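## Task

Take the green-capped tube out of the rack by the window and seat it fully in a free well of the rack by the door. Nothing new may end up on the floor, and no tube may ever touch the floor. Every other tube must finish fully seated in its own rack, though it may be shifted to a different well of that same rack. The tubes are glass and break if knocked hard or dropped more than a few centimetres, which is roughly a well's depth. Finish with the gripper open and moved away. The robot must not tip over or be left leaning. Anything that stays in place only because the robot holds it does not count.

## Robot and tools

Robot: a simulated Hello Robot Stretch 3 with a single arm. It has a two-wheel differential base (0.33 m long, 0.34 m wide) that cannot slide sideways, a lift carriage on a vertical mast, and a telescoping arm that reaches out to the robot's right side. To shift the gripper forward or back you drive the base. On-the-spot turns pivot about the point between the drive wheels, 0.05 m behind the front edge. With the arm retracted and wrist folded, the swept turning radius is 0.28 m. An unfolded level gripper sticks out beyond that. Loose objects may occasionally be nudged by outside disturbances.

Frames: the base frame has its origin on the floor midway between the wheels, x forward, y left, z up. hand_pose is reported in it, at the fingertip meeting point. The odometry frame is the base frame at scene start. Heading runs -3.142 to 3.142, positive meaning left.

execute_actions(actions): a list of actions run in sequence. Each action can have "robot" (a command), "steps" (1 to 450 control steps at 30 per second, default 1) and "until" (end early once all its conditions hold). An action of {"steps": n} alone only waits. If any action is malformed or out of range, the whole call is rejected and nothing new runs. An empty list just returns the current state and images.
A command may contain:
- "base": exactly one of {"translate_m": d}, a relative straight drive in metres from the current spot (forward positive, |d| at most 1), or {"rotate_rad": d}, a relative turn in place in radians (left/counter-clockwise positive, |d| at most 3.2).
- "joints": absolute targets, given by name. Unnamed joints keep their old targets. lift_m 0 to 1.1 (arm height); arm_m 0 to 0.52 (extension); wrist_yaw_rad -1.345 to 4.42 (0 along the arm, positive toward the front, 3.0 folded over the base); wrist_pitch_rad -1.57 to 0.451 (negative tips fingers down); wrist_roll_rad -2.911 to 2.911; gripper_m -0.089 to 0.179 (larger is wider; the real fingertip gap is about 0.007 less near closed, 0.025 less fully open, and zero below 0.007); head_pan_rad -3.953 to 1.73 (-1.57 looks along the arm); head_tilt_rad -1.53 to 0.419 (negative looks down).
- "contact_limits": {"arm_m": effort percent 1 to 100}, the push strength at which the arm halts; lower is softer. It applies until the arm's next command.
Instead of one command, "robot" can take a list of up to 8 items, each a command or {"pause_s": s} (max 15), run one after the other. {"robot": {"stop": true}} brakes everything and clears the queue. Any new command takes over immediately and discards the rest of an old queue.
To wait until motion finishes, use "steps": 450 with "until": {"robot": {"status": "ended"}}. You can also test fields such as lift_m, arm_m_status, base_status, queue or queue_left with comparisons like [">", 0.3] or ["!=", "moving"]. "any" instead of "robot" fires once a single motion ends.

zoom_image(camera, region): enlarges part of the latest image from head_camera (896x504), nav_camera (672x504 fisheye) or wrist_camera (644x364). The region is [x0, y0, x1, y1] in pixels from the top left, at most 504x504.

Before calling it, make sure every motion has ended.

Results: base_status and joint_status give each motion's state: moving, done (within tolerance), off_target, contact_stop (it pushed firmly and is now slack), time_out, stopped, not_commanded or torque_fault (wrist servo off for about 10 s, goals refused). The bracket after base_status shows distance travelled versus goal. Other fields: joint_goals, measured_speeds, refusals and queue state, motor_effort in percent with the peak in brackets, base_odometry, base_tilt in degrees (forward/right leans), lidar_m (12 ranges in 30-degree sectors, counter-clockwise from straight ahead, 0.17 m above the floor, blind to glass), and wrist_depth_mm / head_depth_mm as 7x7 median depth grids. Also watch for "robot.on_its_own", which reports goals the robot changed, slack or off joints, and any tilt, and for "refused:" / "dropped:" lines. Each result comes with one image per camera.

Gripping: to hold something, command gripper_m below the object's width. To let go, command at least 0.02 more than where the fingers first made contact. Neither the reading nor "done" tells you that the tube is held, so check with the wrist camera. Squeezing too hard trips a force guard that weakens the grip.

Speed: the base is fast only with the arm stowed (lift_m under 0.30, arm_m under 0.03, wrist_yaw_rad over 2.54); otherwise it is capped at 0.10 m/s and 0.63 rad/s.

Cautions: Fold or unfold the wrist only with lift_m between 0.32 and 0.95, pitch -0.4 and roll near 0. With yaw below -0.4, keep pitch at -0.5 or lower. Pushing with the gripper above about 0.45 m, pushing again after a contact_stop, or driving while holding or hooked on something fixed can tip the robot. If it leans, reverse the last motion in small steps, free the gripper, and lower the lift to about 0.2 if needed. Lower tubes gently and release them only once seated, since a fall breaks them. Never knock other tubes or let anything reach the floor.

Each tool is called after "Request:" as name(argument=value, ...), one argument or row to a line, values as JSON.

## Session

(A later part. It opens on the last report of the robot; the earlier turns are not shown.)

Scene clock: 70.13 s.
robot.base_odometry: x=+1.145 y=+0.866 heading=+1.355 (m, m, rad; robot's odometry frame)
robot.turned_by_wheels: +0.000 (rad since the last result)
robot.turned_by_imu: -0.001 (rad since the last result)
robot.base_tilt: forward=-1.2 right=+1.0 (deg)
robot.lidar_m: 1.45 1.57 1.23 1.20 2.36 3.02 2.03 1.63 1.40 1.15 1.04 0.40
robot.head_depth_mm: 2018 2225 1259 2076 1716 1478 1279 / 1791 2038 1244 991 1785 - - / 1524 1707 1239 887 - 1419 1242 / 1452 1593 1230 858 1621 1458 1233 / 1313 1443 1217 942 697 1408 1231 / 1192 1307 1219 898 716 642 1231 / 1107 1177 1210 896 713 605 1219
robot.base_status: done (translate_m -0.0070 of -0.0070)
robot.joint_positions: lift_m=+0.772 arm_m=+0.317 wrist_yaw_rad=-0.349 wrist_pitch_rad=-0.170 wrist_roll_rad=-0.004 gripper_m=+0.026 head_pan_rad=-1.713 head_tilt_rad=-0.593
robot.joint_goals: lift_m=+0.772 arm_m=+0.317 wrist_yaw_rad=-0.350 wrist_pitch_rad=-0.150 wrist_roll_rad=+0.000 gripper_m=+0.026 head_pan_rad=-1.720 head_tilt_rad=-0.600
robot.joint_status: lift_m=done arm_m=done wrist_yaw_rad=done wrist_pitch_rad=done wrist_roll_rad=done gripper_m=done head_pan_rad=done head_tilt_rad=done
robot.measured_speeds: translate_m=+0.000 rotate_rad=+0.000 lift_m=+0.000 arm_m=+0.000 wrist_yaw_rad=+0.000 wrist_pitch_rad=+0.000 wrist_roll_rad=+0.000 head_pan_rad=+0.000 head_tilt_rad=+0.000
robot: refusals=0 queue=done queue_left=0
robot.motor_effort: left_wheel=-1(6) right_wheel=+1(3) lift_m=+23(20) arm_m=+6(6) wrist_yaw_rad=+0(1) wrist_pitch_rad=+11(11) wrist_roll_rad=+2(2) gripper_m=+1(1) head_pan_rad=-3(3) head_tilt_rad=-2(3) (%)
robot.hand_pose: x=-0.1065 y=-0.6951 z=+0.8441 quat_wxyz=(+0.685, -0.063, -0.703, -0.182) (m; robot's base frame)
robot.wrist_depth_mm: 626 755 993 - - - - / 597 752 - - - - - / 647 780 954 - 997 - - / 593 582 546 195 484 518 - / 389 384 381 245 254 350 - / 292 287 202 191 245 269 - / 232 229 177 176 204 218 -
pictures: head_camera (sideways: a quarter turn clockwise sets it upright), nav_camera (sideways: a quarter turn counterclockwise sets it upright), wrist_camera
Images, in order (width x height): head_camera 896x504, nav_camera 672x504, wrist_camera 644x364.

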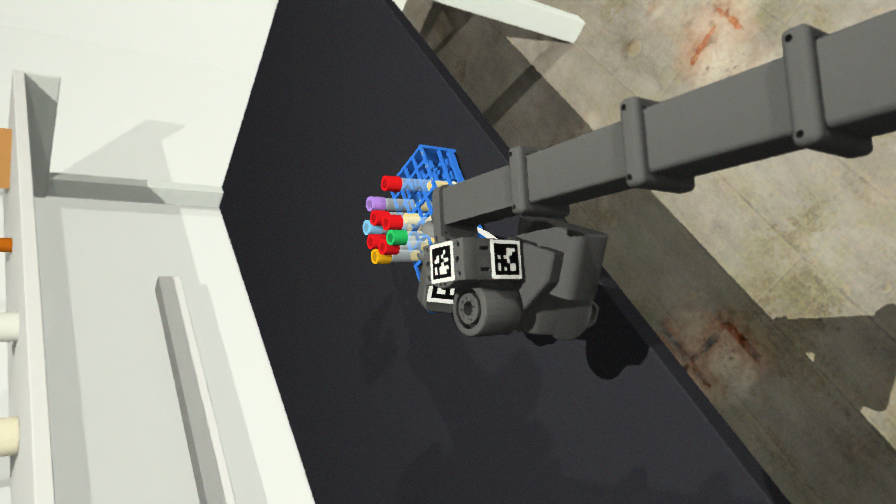

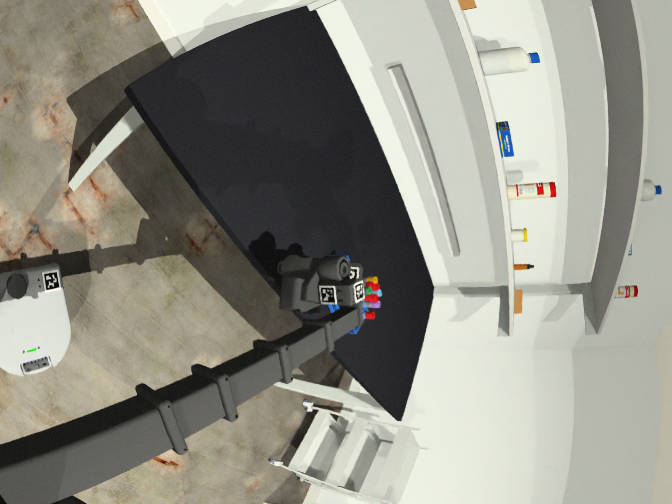

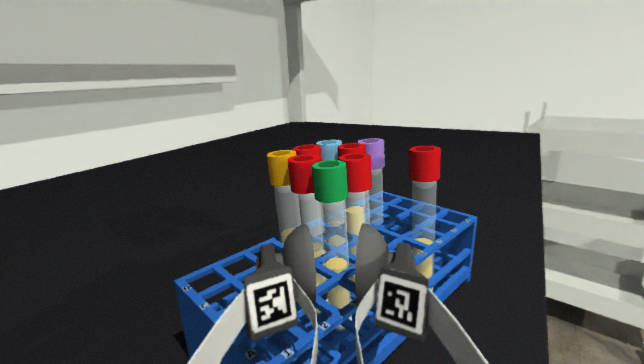

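Request:
execute_actions(
  actions=[
    {"robot":{"base":{"translate_m":-0.007},"joints":{"arm_m":0.333}},"steps":200,"until":{"robot":{"status":"ended"}}},
  ],
)

Request:
zoom_image(
  camera="wrist_camera",
  region=[240, 140, 440, 340],
)

Scene clock: 74.43 s.
robot.base_odometry: x=+1.143 y=+0.859 heading=+1.355 (m, m, rad; robot's odometry frame)
robot.turned_by_wheels: +0.000 (rad since the last result)
robot.turned_by_imu: -0.001 (rad since the last result)
robot.base_tilt: forward=-1.3 right=+0.9 (deg)
robot.lidar_m: 1.46 1.57 1.22 1.21 2.36 2.98 2.03 1.62 1.39 1.16 1.05 0.41
robot.head_depth_mm: 2010 2215 1250 2081 1726 1452 1277 / 1806 2039 1241 996 1822 - - / 1524 1725 1241 883 - 1418 1240 / 1455 1601 1230 847 1646 1454 1231 / 1309 1461 1221 943 695 1434 1233 / 1210 1298 1211 898 719 1333 1232 / 1110 1195 1205 896 714 606 1228
robot.base_status: done (translate_m -0.0070 of -0.0070)
robot.joint_positions: lift_m=+0.772 arm_m=+0.333 wrist_yaw_rad=-0.349 wrist_pitch_rad=-0.170 wrist_roll_rad=-0.004 gripper_m=+0.026 head_pan_rad=-1.713 head_tilt_rad=-0.593
robot.joint_goals: lift_m=+0.772 arm_m=+0.333 wrist_yaw_rad=-0.350 wrist_pitch_rad=-0.150 wrist_roll_rad=+0.000 gripper_m=+0.026 head_pan_rad=-1.720 head_tilt_rad=-0.600
robot.joint_status: lift_m=done arm_m=done wrist_yaw_rad=done wrist_pitch_rad=done wrist_roll_rad=done gripper_m=done head_pan_rad=done head_tilt_rad=done
robot.measured_speeds: translate_m=+0.000 rotate_rad=+0.000 lift_m=+0.000 arm_m=+0.000 wrist_yaw_rad=+0.000 wrist_pitch_rad=+0.000 wrist_roll_rad=+0.000 head_pan_rad=+0.000 head_tilt_rad=+0.000
robot: refusals=0 queue=done queue_left=0
robot.motor_effort: left_wheel=-2(6) right_wheel=+1(3) lift_m=+23(23) arm_m=+6(7) wrist_yaw_rad=-2(1) wrist_pitch_rad=+11(11) wrist_roll_rad=+2(2) gripper_m=+0(0) head_pan_rad=-3(3) head_tilt_rad=-3(2) (%)
robot.hand_pose: x=-0.1065 y=-0.7111 z=+0.8441 quat_wxyz=(+0.685, -0.063, -0.703, -0.182) (m; robot's base frame)
robot.wrist_depth_mm: 619 770 991 - - - - / 580 734 976 - - - - / 639 785 920 - 966 - - / 594 573 554 177 483 509 - / 396 387 378 248 254 349 - / 288 286 232 184 224 256 - / 233 221 154 175 196 217 -
pictures: head_camera (sideways: a quarter turn clockwise sets it upright), nav_camera (sideways: a quarter turn counterclockwise sets it upright), wrist_camera
Images, in order (width x height): head_camera 896x504, nav_camera 672x504, wrist_camera 644x364.

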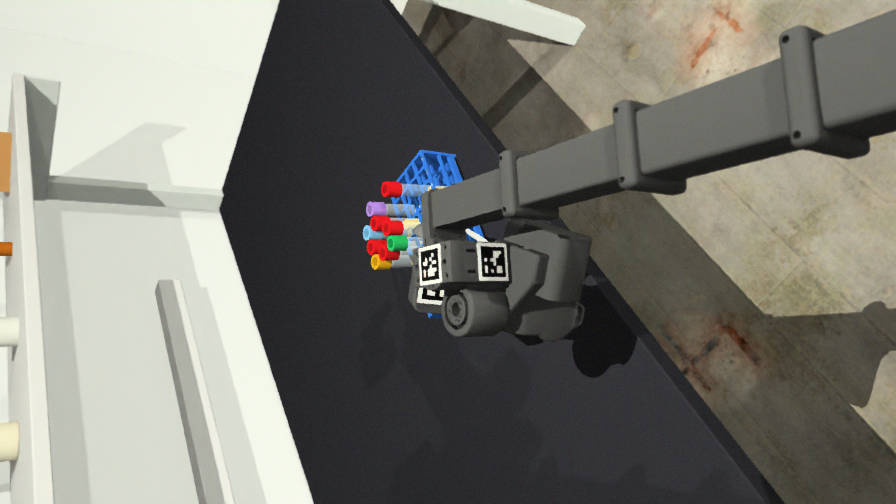

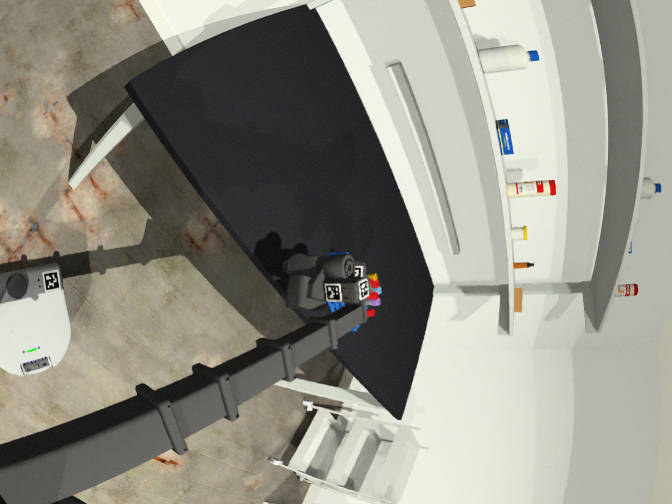

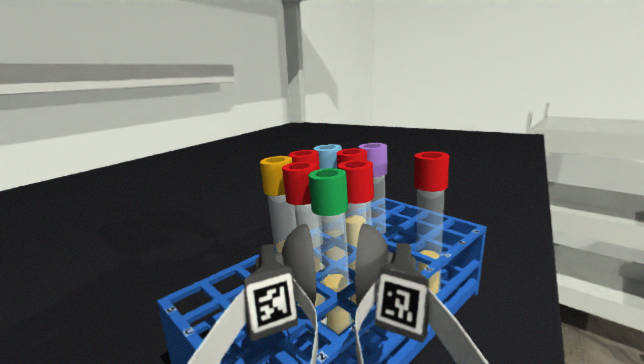

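Region (240, 140, 440, 340) of wrist_camera's 644x364 image, scaled by 2.520.

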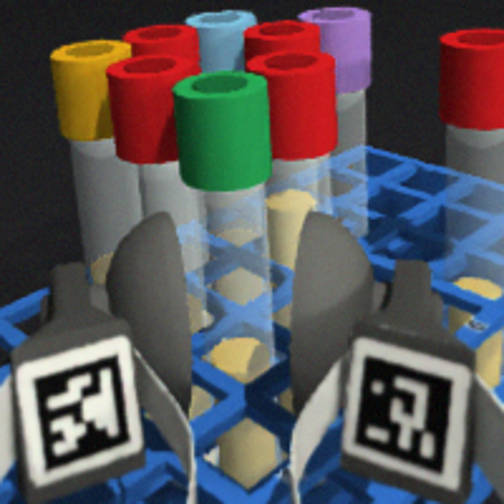

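Request:
execute_actions(
  actions=[
    {"robot":[{"joints":{"arm_m":0.337}},{"joints":{"gripper_m":0.004}},{"joints":{"gripper_m":-0.006}},{"joints":{"lift_m":0.782}}],"steps":300,"until":{"robot":{"status":"ended"}}},
  ],
)

Request:
zoom_image(
  camera="wrist_camera",
  region=[240, 140, 440, 340],
)

Scene clock: 78.03 s.
robot.base_odometry: x=+1.143 y=+0.859 heading=+1.355 (m, m, rad; robot's odometry frame)
robot.turned_by_wheels: +0.000 (rad since the last result)
robot.turned_by_imu: -0.001 (rad since the last result)
robot.base_tilt: forward=-1.2 right=+0.9 (deg)
robot.lidar_m: 1.46 1.57 1.22 1.20 2.37 3.03 2.03 1.62 1.39 1.16 1.05 0.41
robot.head_depth_mm: 2037 2217 1258 2060 1716 1459 1273 / 1807 2055 1249 994 1814 - - / 1520 1737 1235 883 - 1420 1242 / 1458 1592 1238 - 1606 1449 1239 / 1317 1445 1233 942 697 1442 1231 / 1206 1300 1219 900 716 1347 1234 / 1106 1177 1202 897 713 608 1223
robot.base_status: done (translate_m -0.0070 of -0.0070)
robot.joint_positions: lift_m=+0.782 arm_m=+0.337 wrist_yaw_rad=-0.350 wrist_pitch_rad=-0.171 wrist_roll_rad=-0.004 gripper_m=-0.006 head_pan_rad=-1.713 head_tilt_rad=-0.593
robot.joint_goals: lift_m=+0.782 arm_m=+0.337 wrist_yaw_rad=-0.350 wrist_pitch_rad=-0.150 wrist_roll_rad=+0.000 gripper_m=-0.006 head_pan_rad=-1.720 head_tilt_rad=-0.600
robot.joint_status: lift_m=done arm_m=done wrist_yaw_rad=done wrist_pitch_rad=done wrist_roll_rad=done gripper_m=done head_pan_rad=done head_tilt_rad=done
robot.measured_speeds: translate_m=+0.000 rotate_rad=+0.000 lift_m=+0.000 arm_m=+0.000 wrist_yaw_rad=+0.000 wrist_pitch_rad=+0.000 wrist_roll_rad=+0.000 head_pan_rad=+0.000 head_tilt_rad=+0.000
robot: refusals=0 queue=done queue_left=0
robot.motor_effort: left_wheel=-2(2) right_wheel=+2(1) lift_m=+50(54) arm_m=+6(6) wrist_yaw_rad=+1(1) wrist_pitch_rad=+11(12) wrist_roll_rad=+2(2) gripper_m=-6(72) head_pan_rad=-3(2) head_tilt_rad=-3(2) (%)
robot.hand_pose: x=-0.1067 y=-0.7149 z=+0.8528 quat_wxyz=(+0.685, -0.063, -0.703, -0.183) (m; robot's base frame)
robot.wrist_depth_mm: 611 755 969 - - - - / 600 743 965 - - - - / 634 779 988 - - - - / 621 608 580 175 472 541 - / 412 400 387 266 284 368 - / 306 296 295 - 220 270 - / 244 230 175 160 198 228 -
pictures: head_camera (sideways: a quarter turn clockwise sets it upright), nav_camera (sideways: a quarter turn counterclockwise sets it upright), wrist_camera
Images, in order (width x height): head_camera 896x504, nav_camera 672x504, wrist_camera 644x364.

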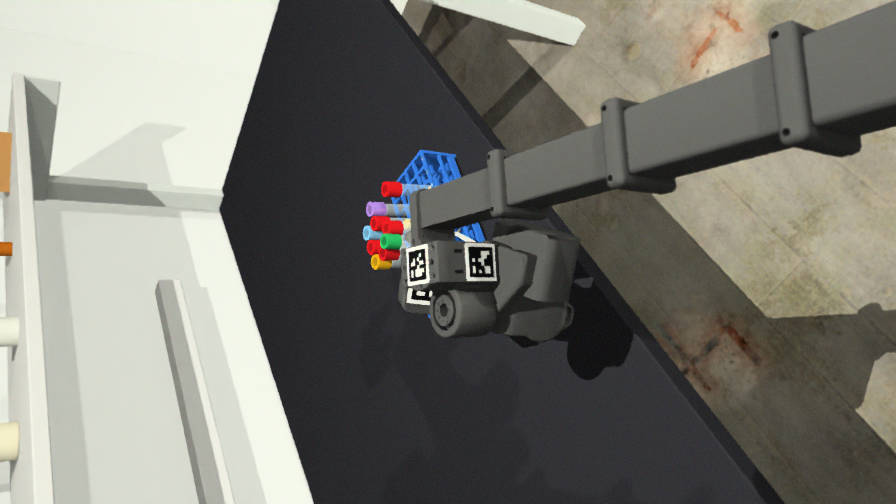

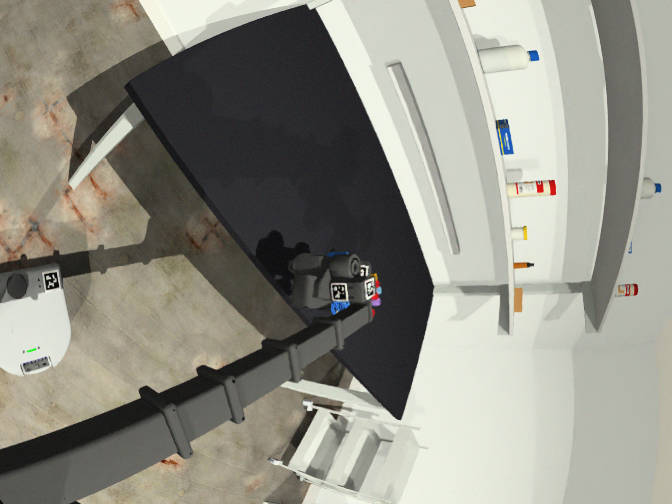

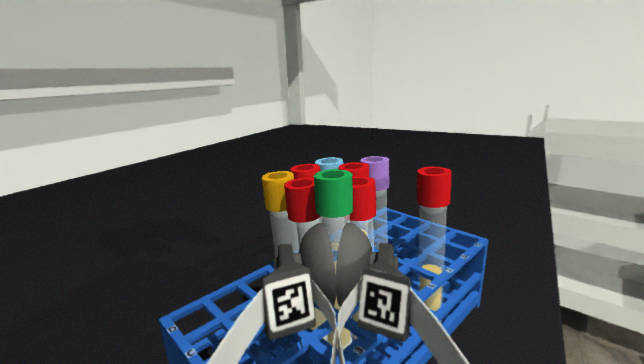

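Region (240, 140, 440, 340) of wrist_camera's 644x364 image, scaled by 2.520.

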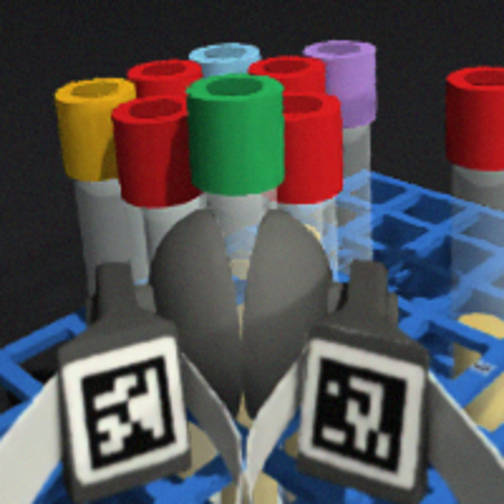

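Request:
execute_actions(
  actions=[
    {"robot":[{"joints":{"arm_m":0.334}},{"joints":{"lift_m":0.81}}],"steps":300,"until":{"robot":{"status":"ended"}}},
  ],
)

Request:
zoom_image(
  camera="wrist_camera",
  region=[240, 140, 440, 340],
)

Scene clock: 80.87 s.
robot.base_odometry: x=+1.143 y=+0.859 heading=+1.355 (m, m, rad; robot's odometry frame)
robot.turned_by_wheels: +0.000 (rad since the last result)
robot.turned_by_imu: +0.000 (rad since the last result)
robot.base_tilt: forward=-1.2 right=+0.8 (deg)
robot.lidar_m: 1.46 1.57 1.22 1.21 2.37 3.02 2.03 1.62 1.39 1.16 1.04 0.41
robot.head_depth_mm: 2017 2203 1256 2079 1725 1492 - / 1800 2060 1253 990 1865 - - / 1533 1725 1242 911 1679 1430 1243 / 1451 1586 1232 - 1602 1453 1235 / 1318 1457 1215 902 707 1448 1237 / 1217 1303 1216 903 716 1337 1230 / 1109 1182 1206 896 714 606 1224
robot.base_status: done (translate_m -0.0070 of -0.0070)
robot.joint_positions: lift_m=+0.810 arm_m=+0.334 wrist_yaw_rad=-0.350 wrist_pitch_rad=-0.171 wrist_roll_rad=-0.004 gripper_m=-0.006 head_pan_rad=-1.713 head_tilt_rad=-0.593
robot.joint_goals: lift_m=+0.810 arm_m=+0.334 wrist_yaw_rad=-0.350 wrist_pitch_rad=-0.150 wrist_roll_rad=+0.000 gripper_m=-0.006 head_pan_rad=-1.720 head_tilt_rad=-0.600
robot.joint_status: lift_m=done arm_m=done wrist_yaw_rad=done wrist_pitch_rad=done wrist_roll_rad=done gripper_m=done head_pan_rad=done head_tilt_rad=done
robot.measured_speeds: translate_m=+0.000 rotate_rad=+0.000 lift_m=+0.000 arm_m=+0.000 wrist_yaw_rad=+0.000 wrist_pitch_rad=+0.000 wrist_roll_rad=+0.000 head_pan_rad=+0.000 head_tilt_rad=+0.000
robot: refusals=0 queue=done queue_left=0
robot.motor_effort: left_wheel=-2(2) right_wheel=+1(1) lift_m=+50(52) arm_m=-4(4) wrist_yaw_rad=+1(0) wrist_pitch_rad=+11(11) wrist_roll_rad=+2(2) gripper_m=-7(7) head_pan_rad=-3(3) head_tilt_rad=-2(3) (%)
robot.hand_pose: x=-0.1067 y=-0.7126 z=+0.8808 quat_wxyz=(+0.685, -0.063, -0.703, -0.183) (m; robot's base frame)
robot.wrist_depth_mm: 602 745 - - - - - / 597 735 - - - - - / 638 793 956 - - - - / 628 704 686 617 643 635 - / 476 470 449 201 302 436 - / 357 352 346 - 264 313 - / 283 277 253 203 210 263 -
pictures: head_camera (sideways: a quarter turn clockwise sets it upright), nav_camera (sideways: a quarter turn counterclockwise sets it upright), wrist_camera
Images, in order (width x height): head_camera 896x504, nav_camera 672x504, wrist_camera 644x364.

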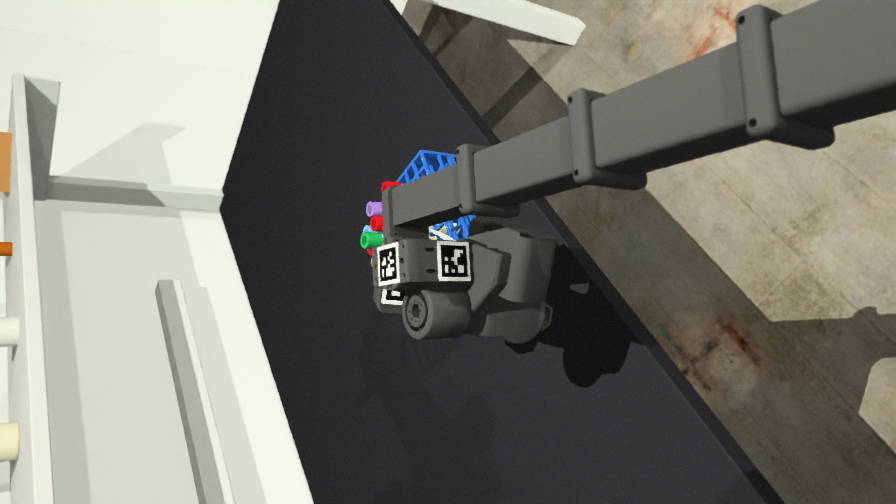

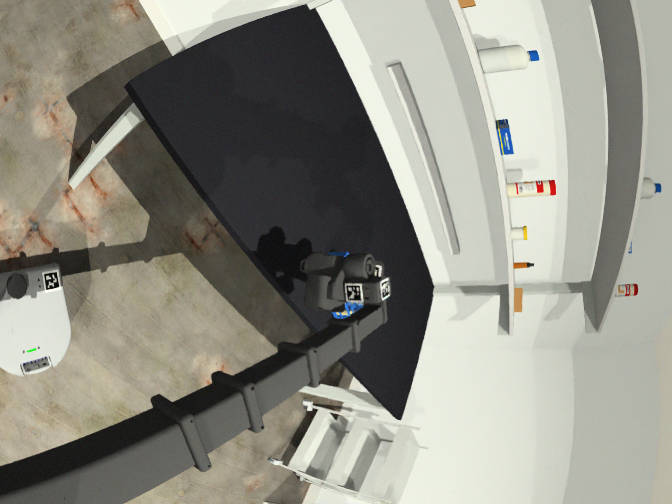

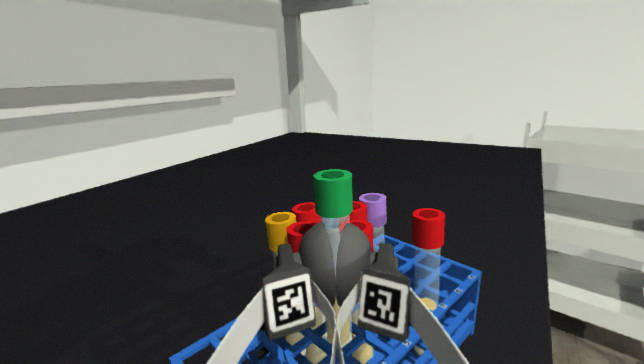

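Region (240, 140, 440, 340) of wrist_camera's 644x364 image, scaled by 2.520.

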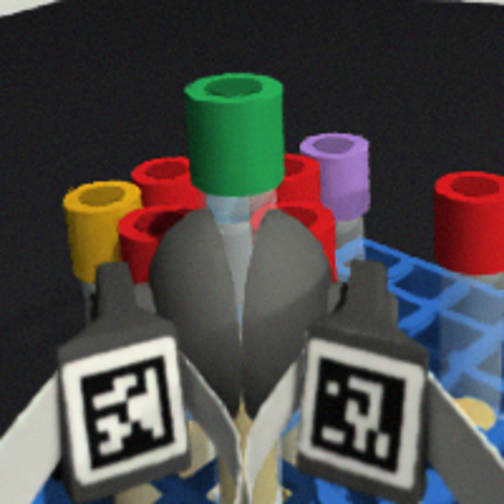

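Request:
execute_actions(
  actions=[
    {"robot":[{"joints":{"lift_m":0.85,"head_pan_rad":-3.9,"head_tilt_rad":-0.2}},{"joints":{"arm_m":0.0,"lift_m":0.95}}],"steps":300,"until":{"robot":{"status":"ended"}}},
  ],
)

Scene clock: 87.70 s.
robot.base_odometry: x=+1.143 y=+0.859 heading=+1.355 (m, m, rad; robot's odometry frame)
robot.turned_by_wheels: +0.000 (rad since the last result)
robot.turned_by_imu: -0.001 (rad since the last result)
robot.base_tilt: forward=-1.2 right=+0.9 (deg)
robot.lidar_m: 1.46 1.57 1.22 1.20 2.36 3.00 2.03 1.62 1.40 1.16 1.05 0.41
robot.head_depth_mm: - - - - - - - / 3196 3191 3395 3550 - - - / 3217 3304 3389 3581 3079 2265 - / 3294 3290 3435 3667 3455 - - / 3277 3458 3521 3752 3522 - - / 3292 3480 3615 3760 3411 - - / 3357 3472 3634 3959 3392 - -
robot.base_status: done (translate_m -0.0070 of -0.0070)
robot.joint_positions: lift_m=+0.950 arm_m=+0.002 wrist_yaw_rad=-0.350 wrist_pitch_rad=-0.171 wrist_roll_rad=-0.004 gripper_m=-0.006 head_pan_rad=-3.893 head_tilt_rad=-0.211
robot.joint_goals: lift_m=+0.950 arm_m=+0.000 wrist_yaw_rad=-0.350 wrist_pitch_rad=-0.150 wrist_roll_rad=+0.000 gripper_m=-0.006 head_pan_rad=-3.900 head_tilt_rad=-0.200
robot.joint_status: lift_m=done arm_m=done wrist_yaw_rad=done wrist_pitch_rad=done wrist_roll_rad=done gripper_m=done head_pan_rad=done head_tilt_rad=done
robot.measured_speeds: translate_m=+0.000 rotate_rad=+0.000 lift_m=+0.000 arm_m=+0.000 wrist_yaw_rad=+0.000 wrist_pitch_rad=+0.000 wrist_roll_rad=+0.000 head_pan_rad=+0.000 head_tilt_rad=+0.000
robot: refusals=0 queue=done queue_left=0
robot.motor_effort: left_wheel=-2(2) right_wheel=+1(1) lift_m=+50(53) arm_m=-5(2) wrist_yaw_rad=+1(0) wrist_pitch_rad=+11(11) wrist_roll_rad=+2(2) gripper_m=-7(7) head_pan_rad=-3(44) head_tilt_rad=+5(27) (%)
robot.hand_pose: x=-0.1067 y=-0.3807 z=+1.0209 quat_wxyz=(+0.685, -0.063, -0.703, -0.183) (m; robot's base frame)
robot.wrist_depth_mm: 749 799 - - - - - / 828 - - - - - - / 842 - - - - - - / 872 - - - - - - / 817 773 737 651 - - - / 592 589 534 - - - - / 482 476 469 473 - - -
pictures: head_camera (sideways: a quarter turn clockwise sets it upright), nav_camera (sideways: a quarter turn counterclockwise sets it upright), wrist_camera
Images, in order (width x height): head_camera 896x504, nav_camera 672x504, wrist_camera 644x364.

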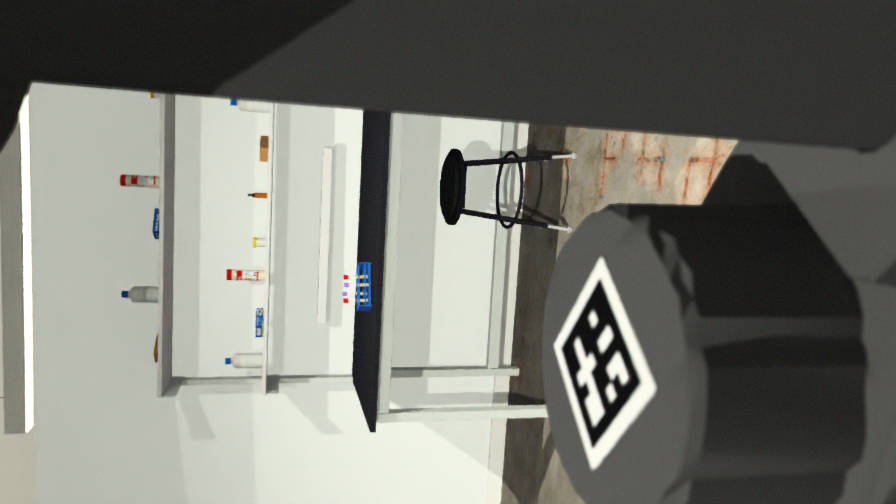

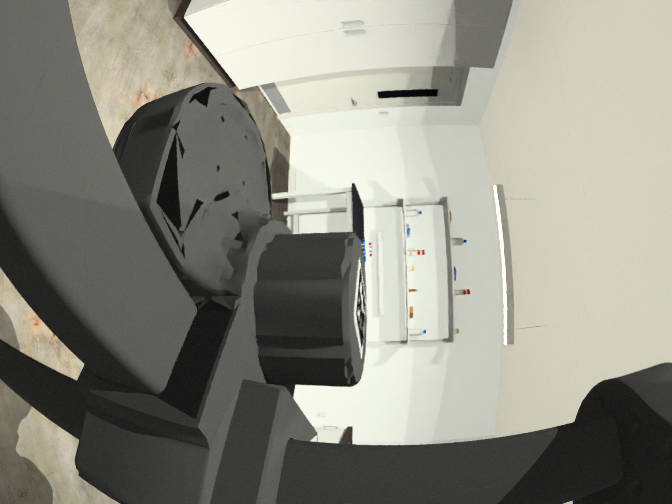

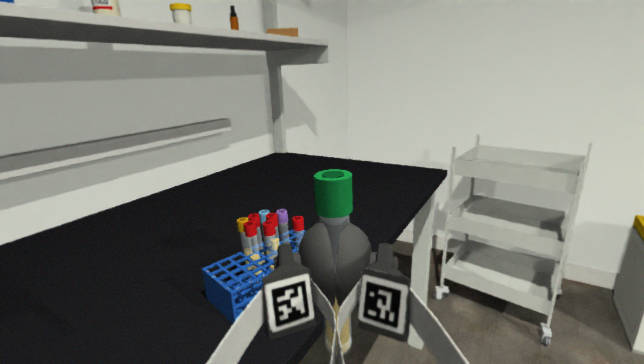

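Request:
execute_actions(
  actions=[
    {"robot":[{"base":{"rotate_rad":-0.725},"joints":{"head_pan_rad":-3.3,"head_tilt_rad":-0.45,"wrist_yaw_rad":0.785,"lift_m":1.0}},{"base":{"translate_m":-1.0}}],"steps":450,"until":{"robot":{"translate_m":["<",-0.5]}}},
  ],
)

Scene clock: 101.43 s.
robot.base_odometry: x=+0.739 y=+0.564 heading=+0.630 (m, m, rad; robot's odometry frame)
robot.turned_by_wheels: -0.725 (rad since the last result)
robot.turned_by_imu: -0.723 (rad since the last result)
robot.base_tilt: forward=-1.2 right=+1.2 (deg)
robot.lidar_m: 0.91 1.83 1.67 1.07 1.15 1.80 2.45 2.06 1.67 1.61 1.54 1.56
robot.head_depth_mm: 2672 2882 3039 - - - - / 2612 2847 3114 - - - - / 2581 2807 3131 - - - - / 2646 2735 3065 - - - - / 2630 2699 3094 - - - - / 2682 2695 3165 2916 2039 - - / 2636 2766 3116 2741 2039 1765 -
robot.base_status: moving (translate_m -0.5003 of -1.0000)
robot.joint_positions: lift_m=+1.000 arm_m=+0.002 wrist_yaw_rad=+0.783 wrist_pitch_rad=-0.171 wrist_roll_rad=-0.004 gripper_m=-0.006 head_pan_rad=-3.307 head_tilt_rad=-0.445
robot.joint_goals: lift_m=+1.000 arm_m=+0.000 wrist_yaw_rad=+0.785 wrist_pitch_rad=-0.150 wrist_roll_rad=+0.000 gripper_m=-0.006 head_pan_rad=-3.300 head_tilt_rad=-0.450
robot.joint_status: lift_m=done arm_m=done wrist_yaw_rad=done wrist_pitch_rad=done wrist_roll_rad=done gripper_m=done head_pan_rad=done head_tilt_rad=done
robot.measured_speeds: translate_m=-0.100 rotate_rad=+0.000 lift_m=+0.000 arm_m=+0.000 wrist_yaw_rad=+0.000 wrist_pitch_rad=+0.000 wrist_roll_rad=+0.000 head_pan_rad=+0.000 head_tilt_rad=+0.000
robot: refusals=0 queue=running queue_left=0
robot.motor_effort: left_wheel=+0(6) right_wheel=-4(7) lift_m=+50(53) arm_m=-4(4) wrist_yaw_rad=+2(3) wrist_pitch_rad=+11(11) wrist_roll_rad=+2(2) gripper_m=-7(6) head_pan_rad=+4(40) head_tilt_rad=-3(19) (%)
robot.hand_pose: x=+0.1538 y=-0.3235 z=+1.0709 quat_wxyz=(+0.676, +0.324, -0.626, +0.214) (m; robot's base frame)
robot.wrist_depth_mm: - - - - - - - / - - - - - - - / - - - - - - - / - - - - - - - / 958 941 950 - - - - / 721 857 - - - - - / - - - - - - -
pictures: head_camera (sideways: a quarter turn clockwise sets it upright), nav_camera (sideways: a quarter turn counterclockwise sets it upright), wrist_camera
Images, in order (width x height): head_camera 896x504, nav_camera 672x504, wrist_camera 644x364.

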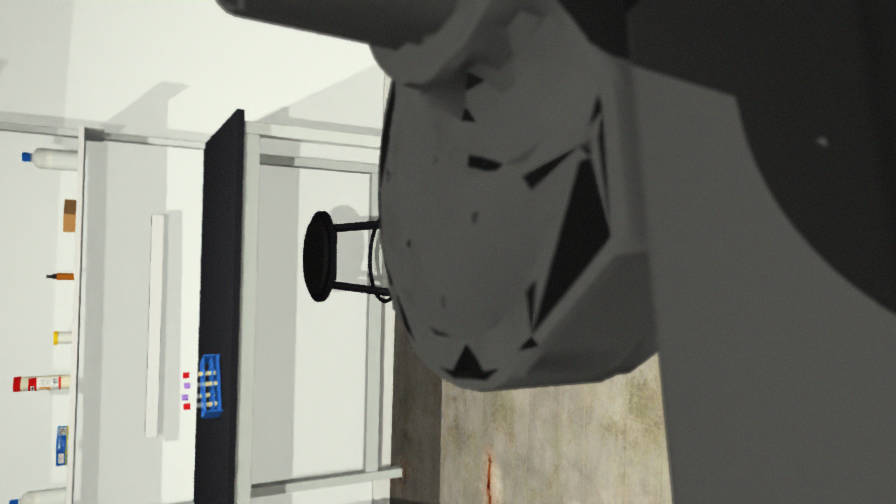

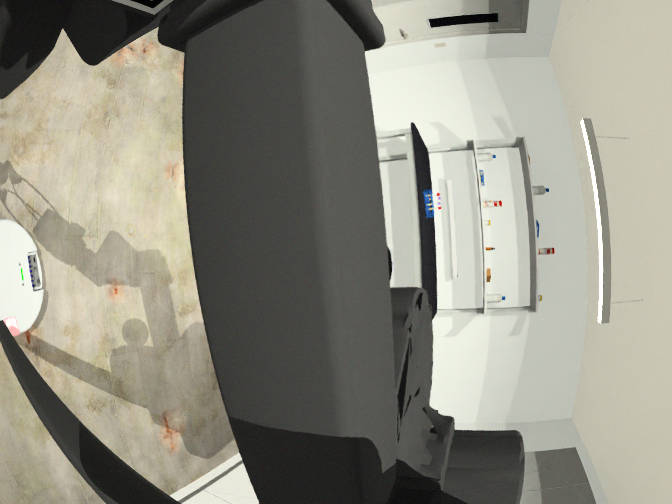

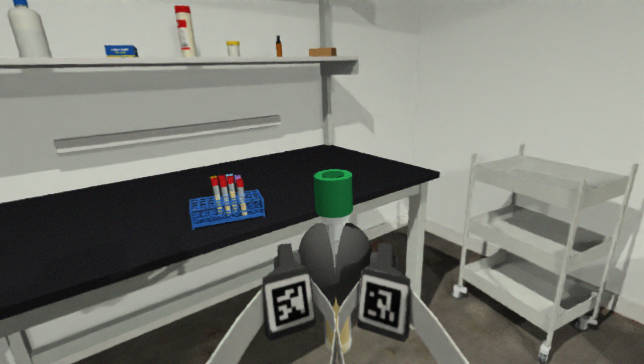

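Request:
execute_actions(
  actions=[
    {"robot":{"base":{"translate_m":-1.0},"joints":{"head_pan_rad":-3.2,"head_tilt_rad":-0.25}},"steps":450,"until":{"robot":{"translate_m":["<",-0.85]}}},
  ],
)

Scene clock: 111.10 s.
robot.base_odometry: x=-0.042 y=-0.005 heading=+0.630 (m, m, rad; robot's odometry frame)
robot.turned_by_wheels: +0.000 (rad since the last result)
robot.turned_by_imu: -0.007 (rad since the last result)
robot.base_tilt: forward=-0.7 right=+1.0 (deg)
robot.lidar_m: 1.87 2.24 1.21 1.20 1.32 1.49 1.80 1.59 1.52 1.51 1.67 2.15
robot.head_depth_mm: 1832 1908 2030 1549 - - - / 1865 1943 2067 1535 - - - / 1876 1952 2087 1531 - - - / 1875 1980 2060 1669 2297 - - / 1913 1990 2094 1509 2335 1977 1605 / 1945 2027 2101 1617 2364 2003 1630 / 1896 2003 2130 1614 2385 1996 1647
robot.base_status: moving (translate_m -0.8533 of -1.0000)
robot.joint_positions: lift_m=+1.000 arm_m=+0.002 wrist_yaw_rad=+0.783 wrist_pitch_rad=-0.171 wrist_roll_rad=-0.004 gripper_m=-0.006 head_pan_rad=-3.207 head_tilt_rad=-0.261
robot.joint_goals: lift_m=+1.000 arm_m=+0.000 wrist_yaw_rad=+0.785 wrist_pitch_rad=-0.150 wrist_roll_rad=+0.000 gripper_m=-0.006 head_pan_rad=-3.200 head_tilt_rad=-0.250
robot.joint_status: lift_m=done arm_m=done wrist_yaw_rad=done wrist_pitch_rad=done wrist_roll_rad=done gripper_m=done head_pan_rad=done head_tilt_rad=done
robot.measured_speeds: translate_m=-0.100 rotate_rad=+0.000 lift_m=+0.000 arm_m=+0.000 wrist_yaw_rad=+0.000 wrist_pitch_rad=+0.000 wrist_roll_rad=+0.000 head_pan_rad=+0.000 head_tilt_rad=+0.000
robot: refusals=0 queue=running queue_left=0
robot.motor_effort: left_wheel=+1(0) right_wheel=-4(5) lift_m=+50(50) arm_m=-4(4) wrist_yaw_rad=+2(3) wrist_pitch_rad=+11(11) wrist_roll_rad=+2(2) gripper_m=-7(7) head_pan_rad=+4(14) head_tilt_rad=+5(19) (%)
robot.hand_pose: x=+0.1538 y=-0.3235 z=+1.0709 quat_wxyz=(+0.676, +0.324, -0.626, +0.214) (m; robot's base frame)
robot.wrist_depth_mm: - - - - - - - / - - - - - - - / - - - - - - - / - - - - - - - / - - - - - - - / - - - - - - - / - - - - - - -
pictures: head_camera (sideways: a quarter turn clockwise sets it upright), nav_camera (sideways: a quarter turn counterclockwise sets it upright), wrist_camera
Images, in order (width x height): head_camera 896x504, nav_camera 672x504, wrist_camera 644x364.

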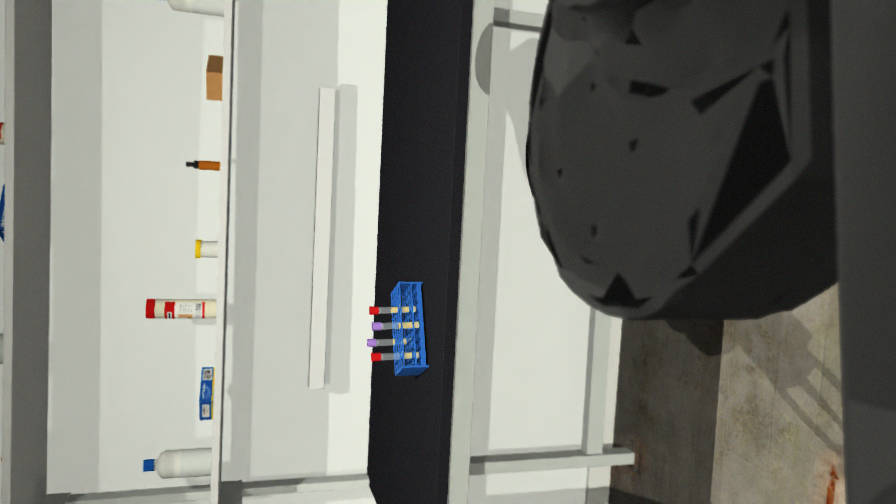

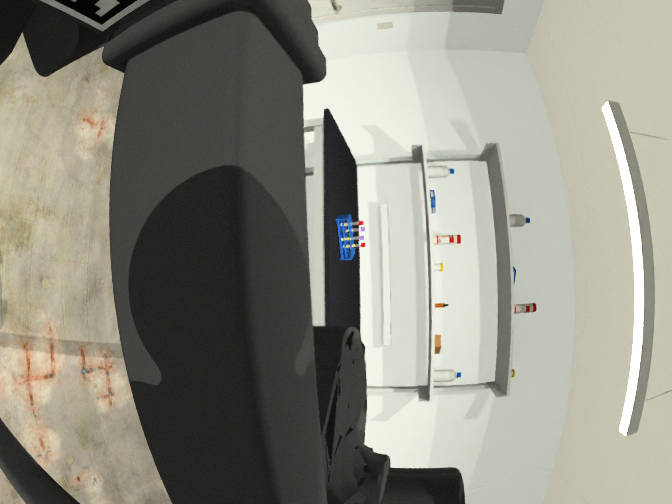

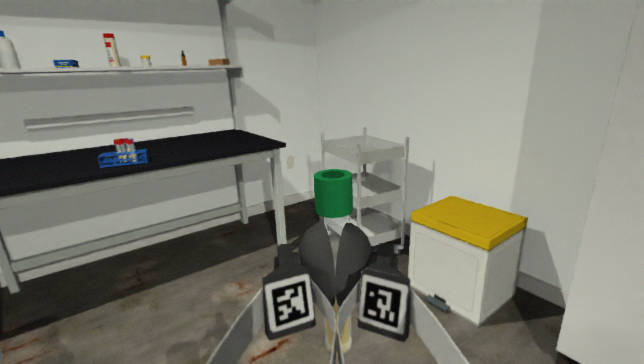

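Request:
execute_actions(
  actions=[
    {"robot":[{"base":{"rotate_rad":-2.62},"joints":{"head_pan_rad":-0.75,"head_tilt_rad":-0.35,"lift_m":1.03}},{"base":{"translate_m":0.6}}],"steps":450,"until":{"robot":{"status":"ended"}}},
  ],
)

Scene clock: 137.13 s.
robot.base_odometry: x=-0.405 y=-0.640 heading=-1.990 (m, m, rad; robot's odometry frame)
robot.turned_by_wheels: -2.620 (rad since the last result)
robot.turned_by_imu: -2.596 (rad since the last result)
robot.base_tilt: forward=-1.2 right=+0.9 (deg)
robot.lidar_m: 0.87 1.54 1.11 1.22 1.90 2.55 1.98 1.62 1.61 1.15 0.98 1.41
robot.head_depth_mm: 1332 1422 1508 1083 852 1659 1435 / 1326 1414 1484 1071 858 1713 1464 / 1318 1408 1463 945 846 1743 1461 / 1288 1406 1458 920 837 1750 1452 / 1306 1384 1448 1053 835 1719 1452 / 1291 1386 1468 1039 824 1721 1433 / 1279 1377 1470 1028 820 1670 1447
robot.base_status: done (translate_m +0.6000 of +0.6000)
robot.joint_positions: lift_m=+1.030 arm_m=+0.002 wrist_yaw_rad=+0.784 wrist_pitch_rad=-0.171 wrist_roll_rad=-0.004 gripper_m=-0.006 head_pan_rad=-0.757 head_tilt_rad=-0.346
robot.joint_goals: lift_m=+1.030 arm_m=+0.000 wrist_yaw_rad=+0.785 wrist_pitch_rad=-0.150 wrist_roll_rad=+0.000 gripper_m=-0.006 head_pan_rad=-0.750 head_tilt_rad=-0.350
robot.joint_status: lift_m=done arm_m=done wrist_yaw_rad=done wrist_pitch_rad=done wrist_roll_rad=done gripper_m=done head_pan_rad=done head_tilt_rad=done
robot.measured_speeds: translate_m=+0.000 rotate_rad=+0.000 lift_m=+0.000 arm_m=+0.000 wrist_yaw_rad=+0.000 wrist_pitch_rad=+0.000 wrist_roll_rad=+0.000 head_pan_rad=+0.000 head_tilt_rad=+0.000
robot: refusals=0 queue=done queue_left=0
robot.motor_effort: left_wheel=+1(8) right_wheel=-2(6) lift_m=+50(50) arm_m=-4(4) wrist_yaw_rad=+1(2) wrist_pitch_rad=+11(11) wrist_roll_rad=+2(2) gripper_m=-8(7) head_pan_rad=+4(45) head_tilt_rad=-2(11) (%)
robot.hand_pose: x=+0.1539 y=-0.3235 z=+1.1010 quat_wxyz=(+0.676, +0.324, -0.626, +0.214) (m; robot's base frame)
robot.wrist_depth_mm: - - - - - - - / - - - - - - - / - - - - - - - / - 947 868 775 850 842 802 / 647 620 659 649 693 726 762 / 688 - - - - - - / - - - - - - -
pictures: head_camera (sideways: a quarter turn clockwise sets it upright), nav_camera (sideways: a quarter turn counterclockwise sets it upright), wrist_camera
Images, in order (width x height): head_camera 896x504, nav_camera 672x504, wrist_camera 644x364.

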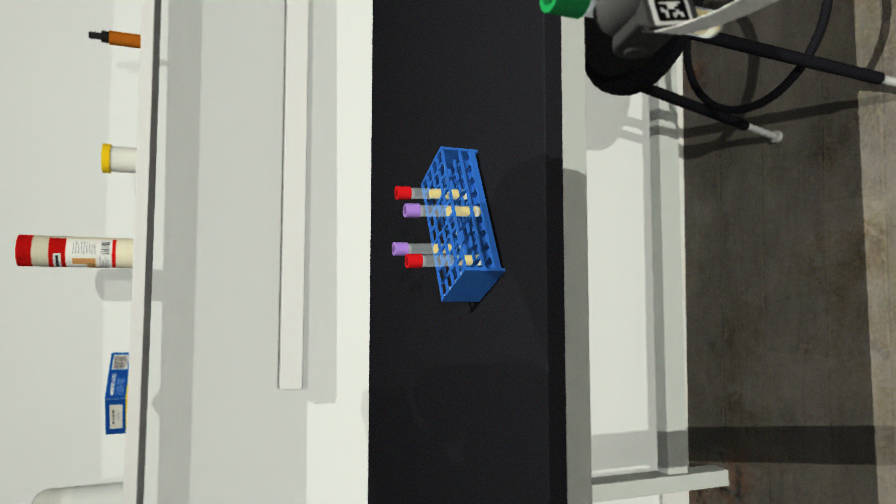

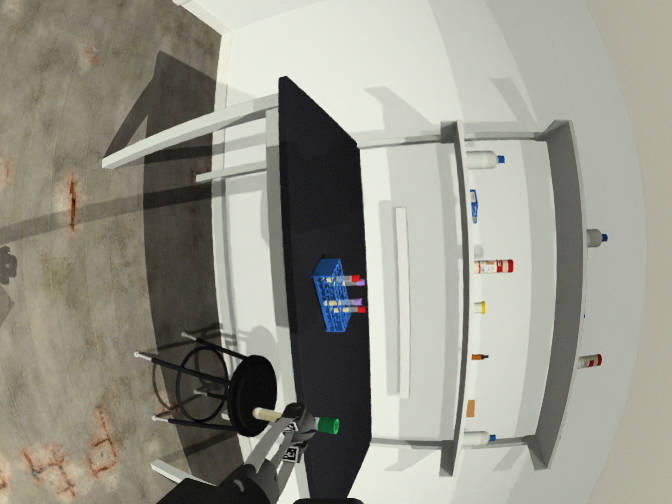

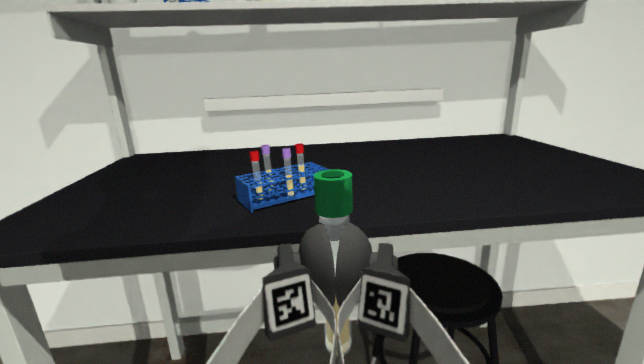

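Request:
zoom_image(
  camera="head_camera",
  region=[360, 130, 540, 320],
)

Request:
zoom_image(
  camera="wrist_camera",
  region=[220, 130, 360, 230],
)

Region (360, 130, 540, 320) of head_camera's 896x504 image, scaled by 2.653, with more detail than that image has; it fills the left 477 columns of this view, and the rest is white.

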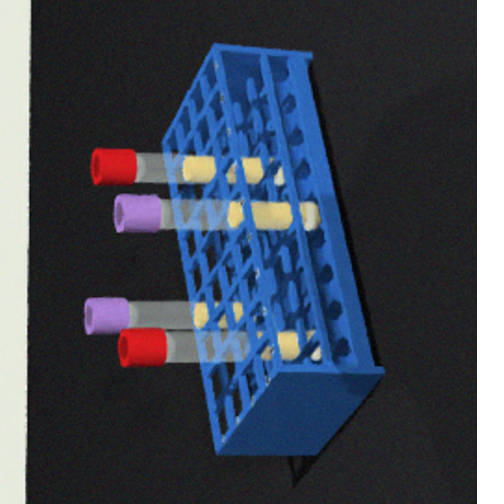

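Region (220, 130, 360, 230) of wrist_camera's 644x364 image, scaled by 3.600; it fills the top 360 rows of this view, and the rest is white.

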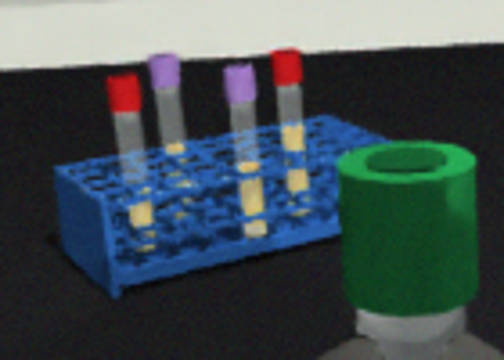

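Request:
execute_actions(
  actions=[
    {"robot":{"base":{"translate_m":0.32},"joints":{"head_pan_rad":-1.2,"head_tilt_rad":-0.45,"arm_m":0.43,"wrist_yaw_rad":0.95,"lift_m":1.01}},"steps":450,"until":{"robot":{"status":"ended"}}},
  ],
)

Scene clock: 159.60 s.
robot.base_odometry: x=-0.535 y=-0.932 heading=-1.990 (m, m, rad; robot's odometry frame)
robot.turned_by_wheels: +0.000 (rad since the last result)
robot.turned_by_imu: +0.000 (rad since the last result)
robot.base_tilt: forward=-1.2 right=+1.0 (deg)
robot.lidar_m: 0.56 1.35 0.97 0.99 1.83 2.85 2.22 1.82 1.28 0.89 1.12 0.55
robot.head_depth_mm: 1385 1558 - 816 1227 1561 1365 / 1332 1497 1478 854 1136 1604 1358 / 1283 1377 1347 847 752 1590 1356 / 1222 1314 1329 778 690 1634 1359 / 1179 1258 1308 716 640 1612 1338 / 1132 1185 1250 834 613 1525 1346 / 1073 1134 1218 826 610 1490 1339
robot.base_status: done (translate_m +0.3200 of +0.3200)
robot.joint_positions: lift_m=+1.010 arm_m=+0.430 wrist_yaw_rad=+0.949 wrist_pitch_rad=-0.171 wrist_roll_rad=-0.004 gripper_m=-0.006 head_pan_rad=-1.193 head_tilt_rad=-0.445
robot.joint_goals: lift_m=+1.010 arm_m=+0.430 wrist_yaw_rad=+0.950 wrist_pitch_rad=-0.150 wrist_roll_rad=+0.000 gripper_m=-0.006 head_pan_rad=-1.200 head_tilt_rad=-0.450
robot.joint_status: lift_m=done arm_m=done wrist_yaw_rad=done wrist_pitch_rad=done wrist_roll_rad=done gripper_m=done head_pan_rad=done head_tilt_rad=done
robot.measured_speeds: translate_m=+0.000 rotate_rad=+0.000 lift_m=+0.000 arm_m=+0.000 wrist_yaw_rad=+0.000 wrist_pitch_rad=+0.000 wrist_roll_rad=+0.000 head_pan_rad=+0.000 head_tilt_rad=+0.000
robot: refusals=0 queue=done queue_left=0
robot.motor_effort: left_wheel=+1(7) right_wheel=-2(3) lift_m=+23(49) arm_m=+6(6) wrist_yaw_rad=+2(4) wrist_pitch_rad=+11(11) wrist_roll_rad=+2(2) gripper_m=-6(6) head_pan_rad=-3(33) head_tilt_rad=-2(11) (%)
robot.hand_pose: x=+0.1805 y=-0.7194 z=+1.0819 quat_wxyz=(+0.656, +0.375, -0.597, +0.269) (m; robot's base frame)
robot.wrist_depth_mm: 831 826 788 792 774 745 744 / 873 854 856 799 795 788 772 / 936 919 884 840 850 846 802 / 995 893 831 724 764 769 745 / 596 577 566 564 550 538 520 / 448 413 402 - 407 406 394 / 323 283 282 311 320 325 321
pictures: head_camera (sideways: a quarter turn clockwise sets it upright), nav_camera (sideways: a quarter turn counterclockwise sets it upright), wrist_camera
Images, in order (width x height): head_camera 896x504, nav_camera 672x504, wrist_camera 644x364.

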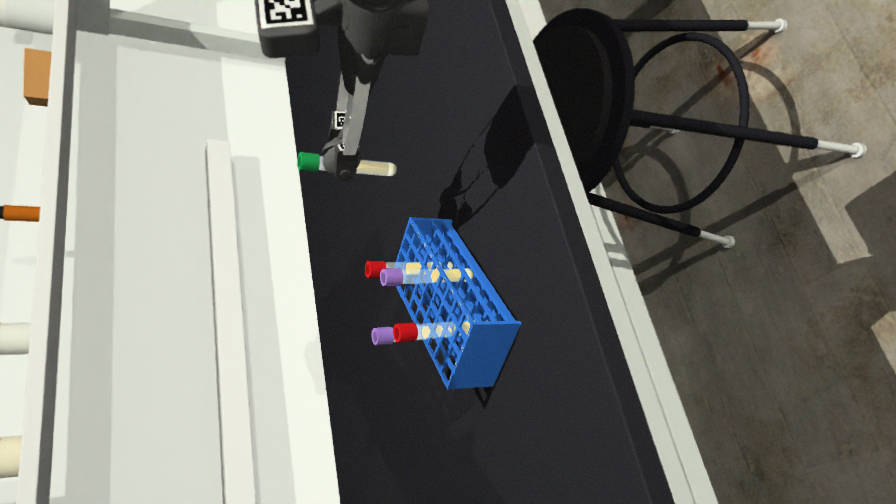

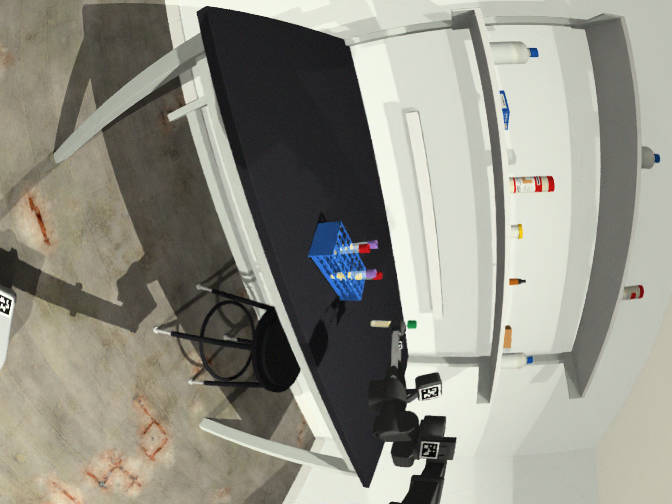

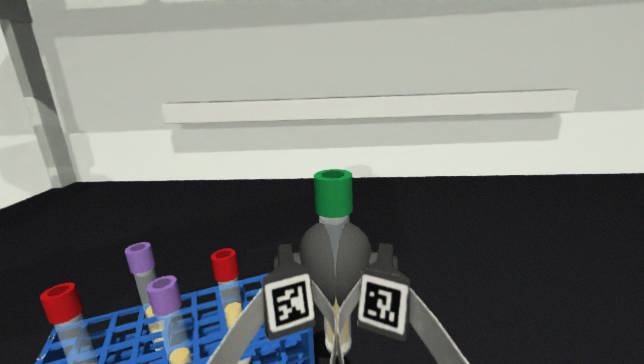

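Request:
zoom_image(
  camera="head_camera",
  region=[290, 140, 490, 320],
)

Region (290, 140, 490, 320) of head_camera's 896x504 image, scaled by 2.520, with more detail than that image has; it fills the top 454 rows of this view, and the rest is white.

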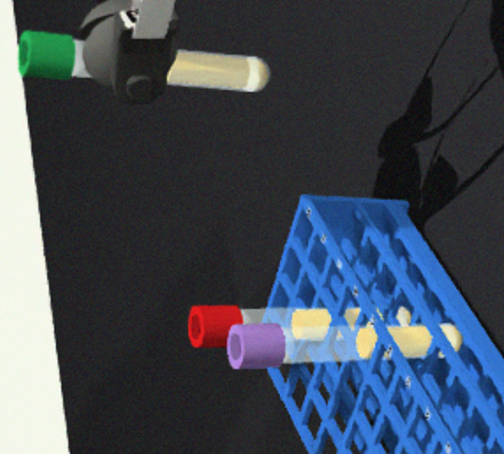

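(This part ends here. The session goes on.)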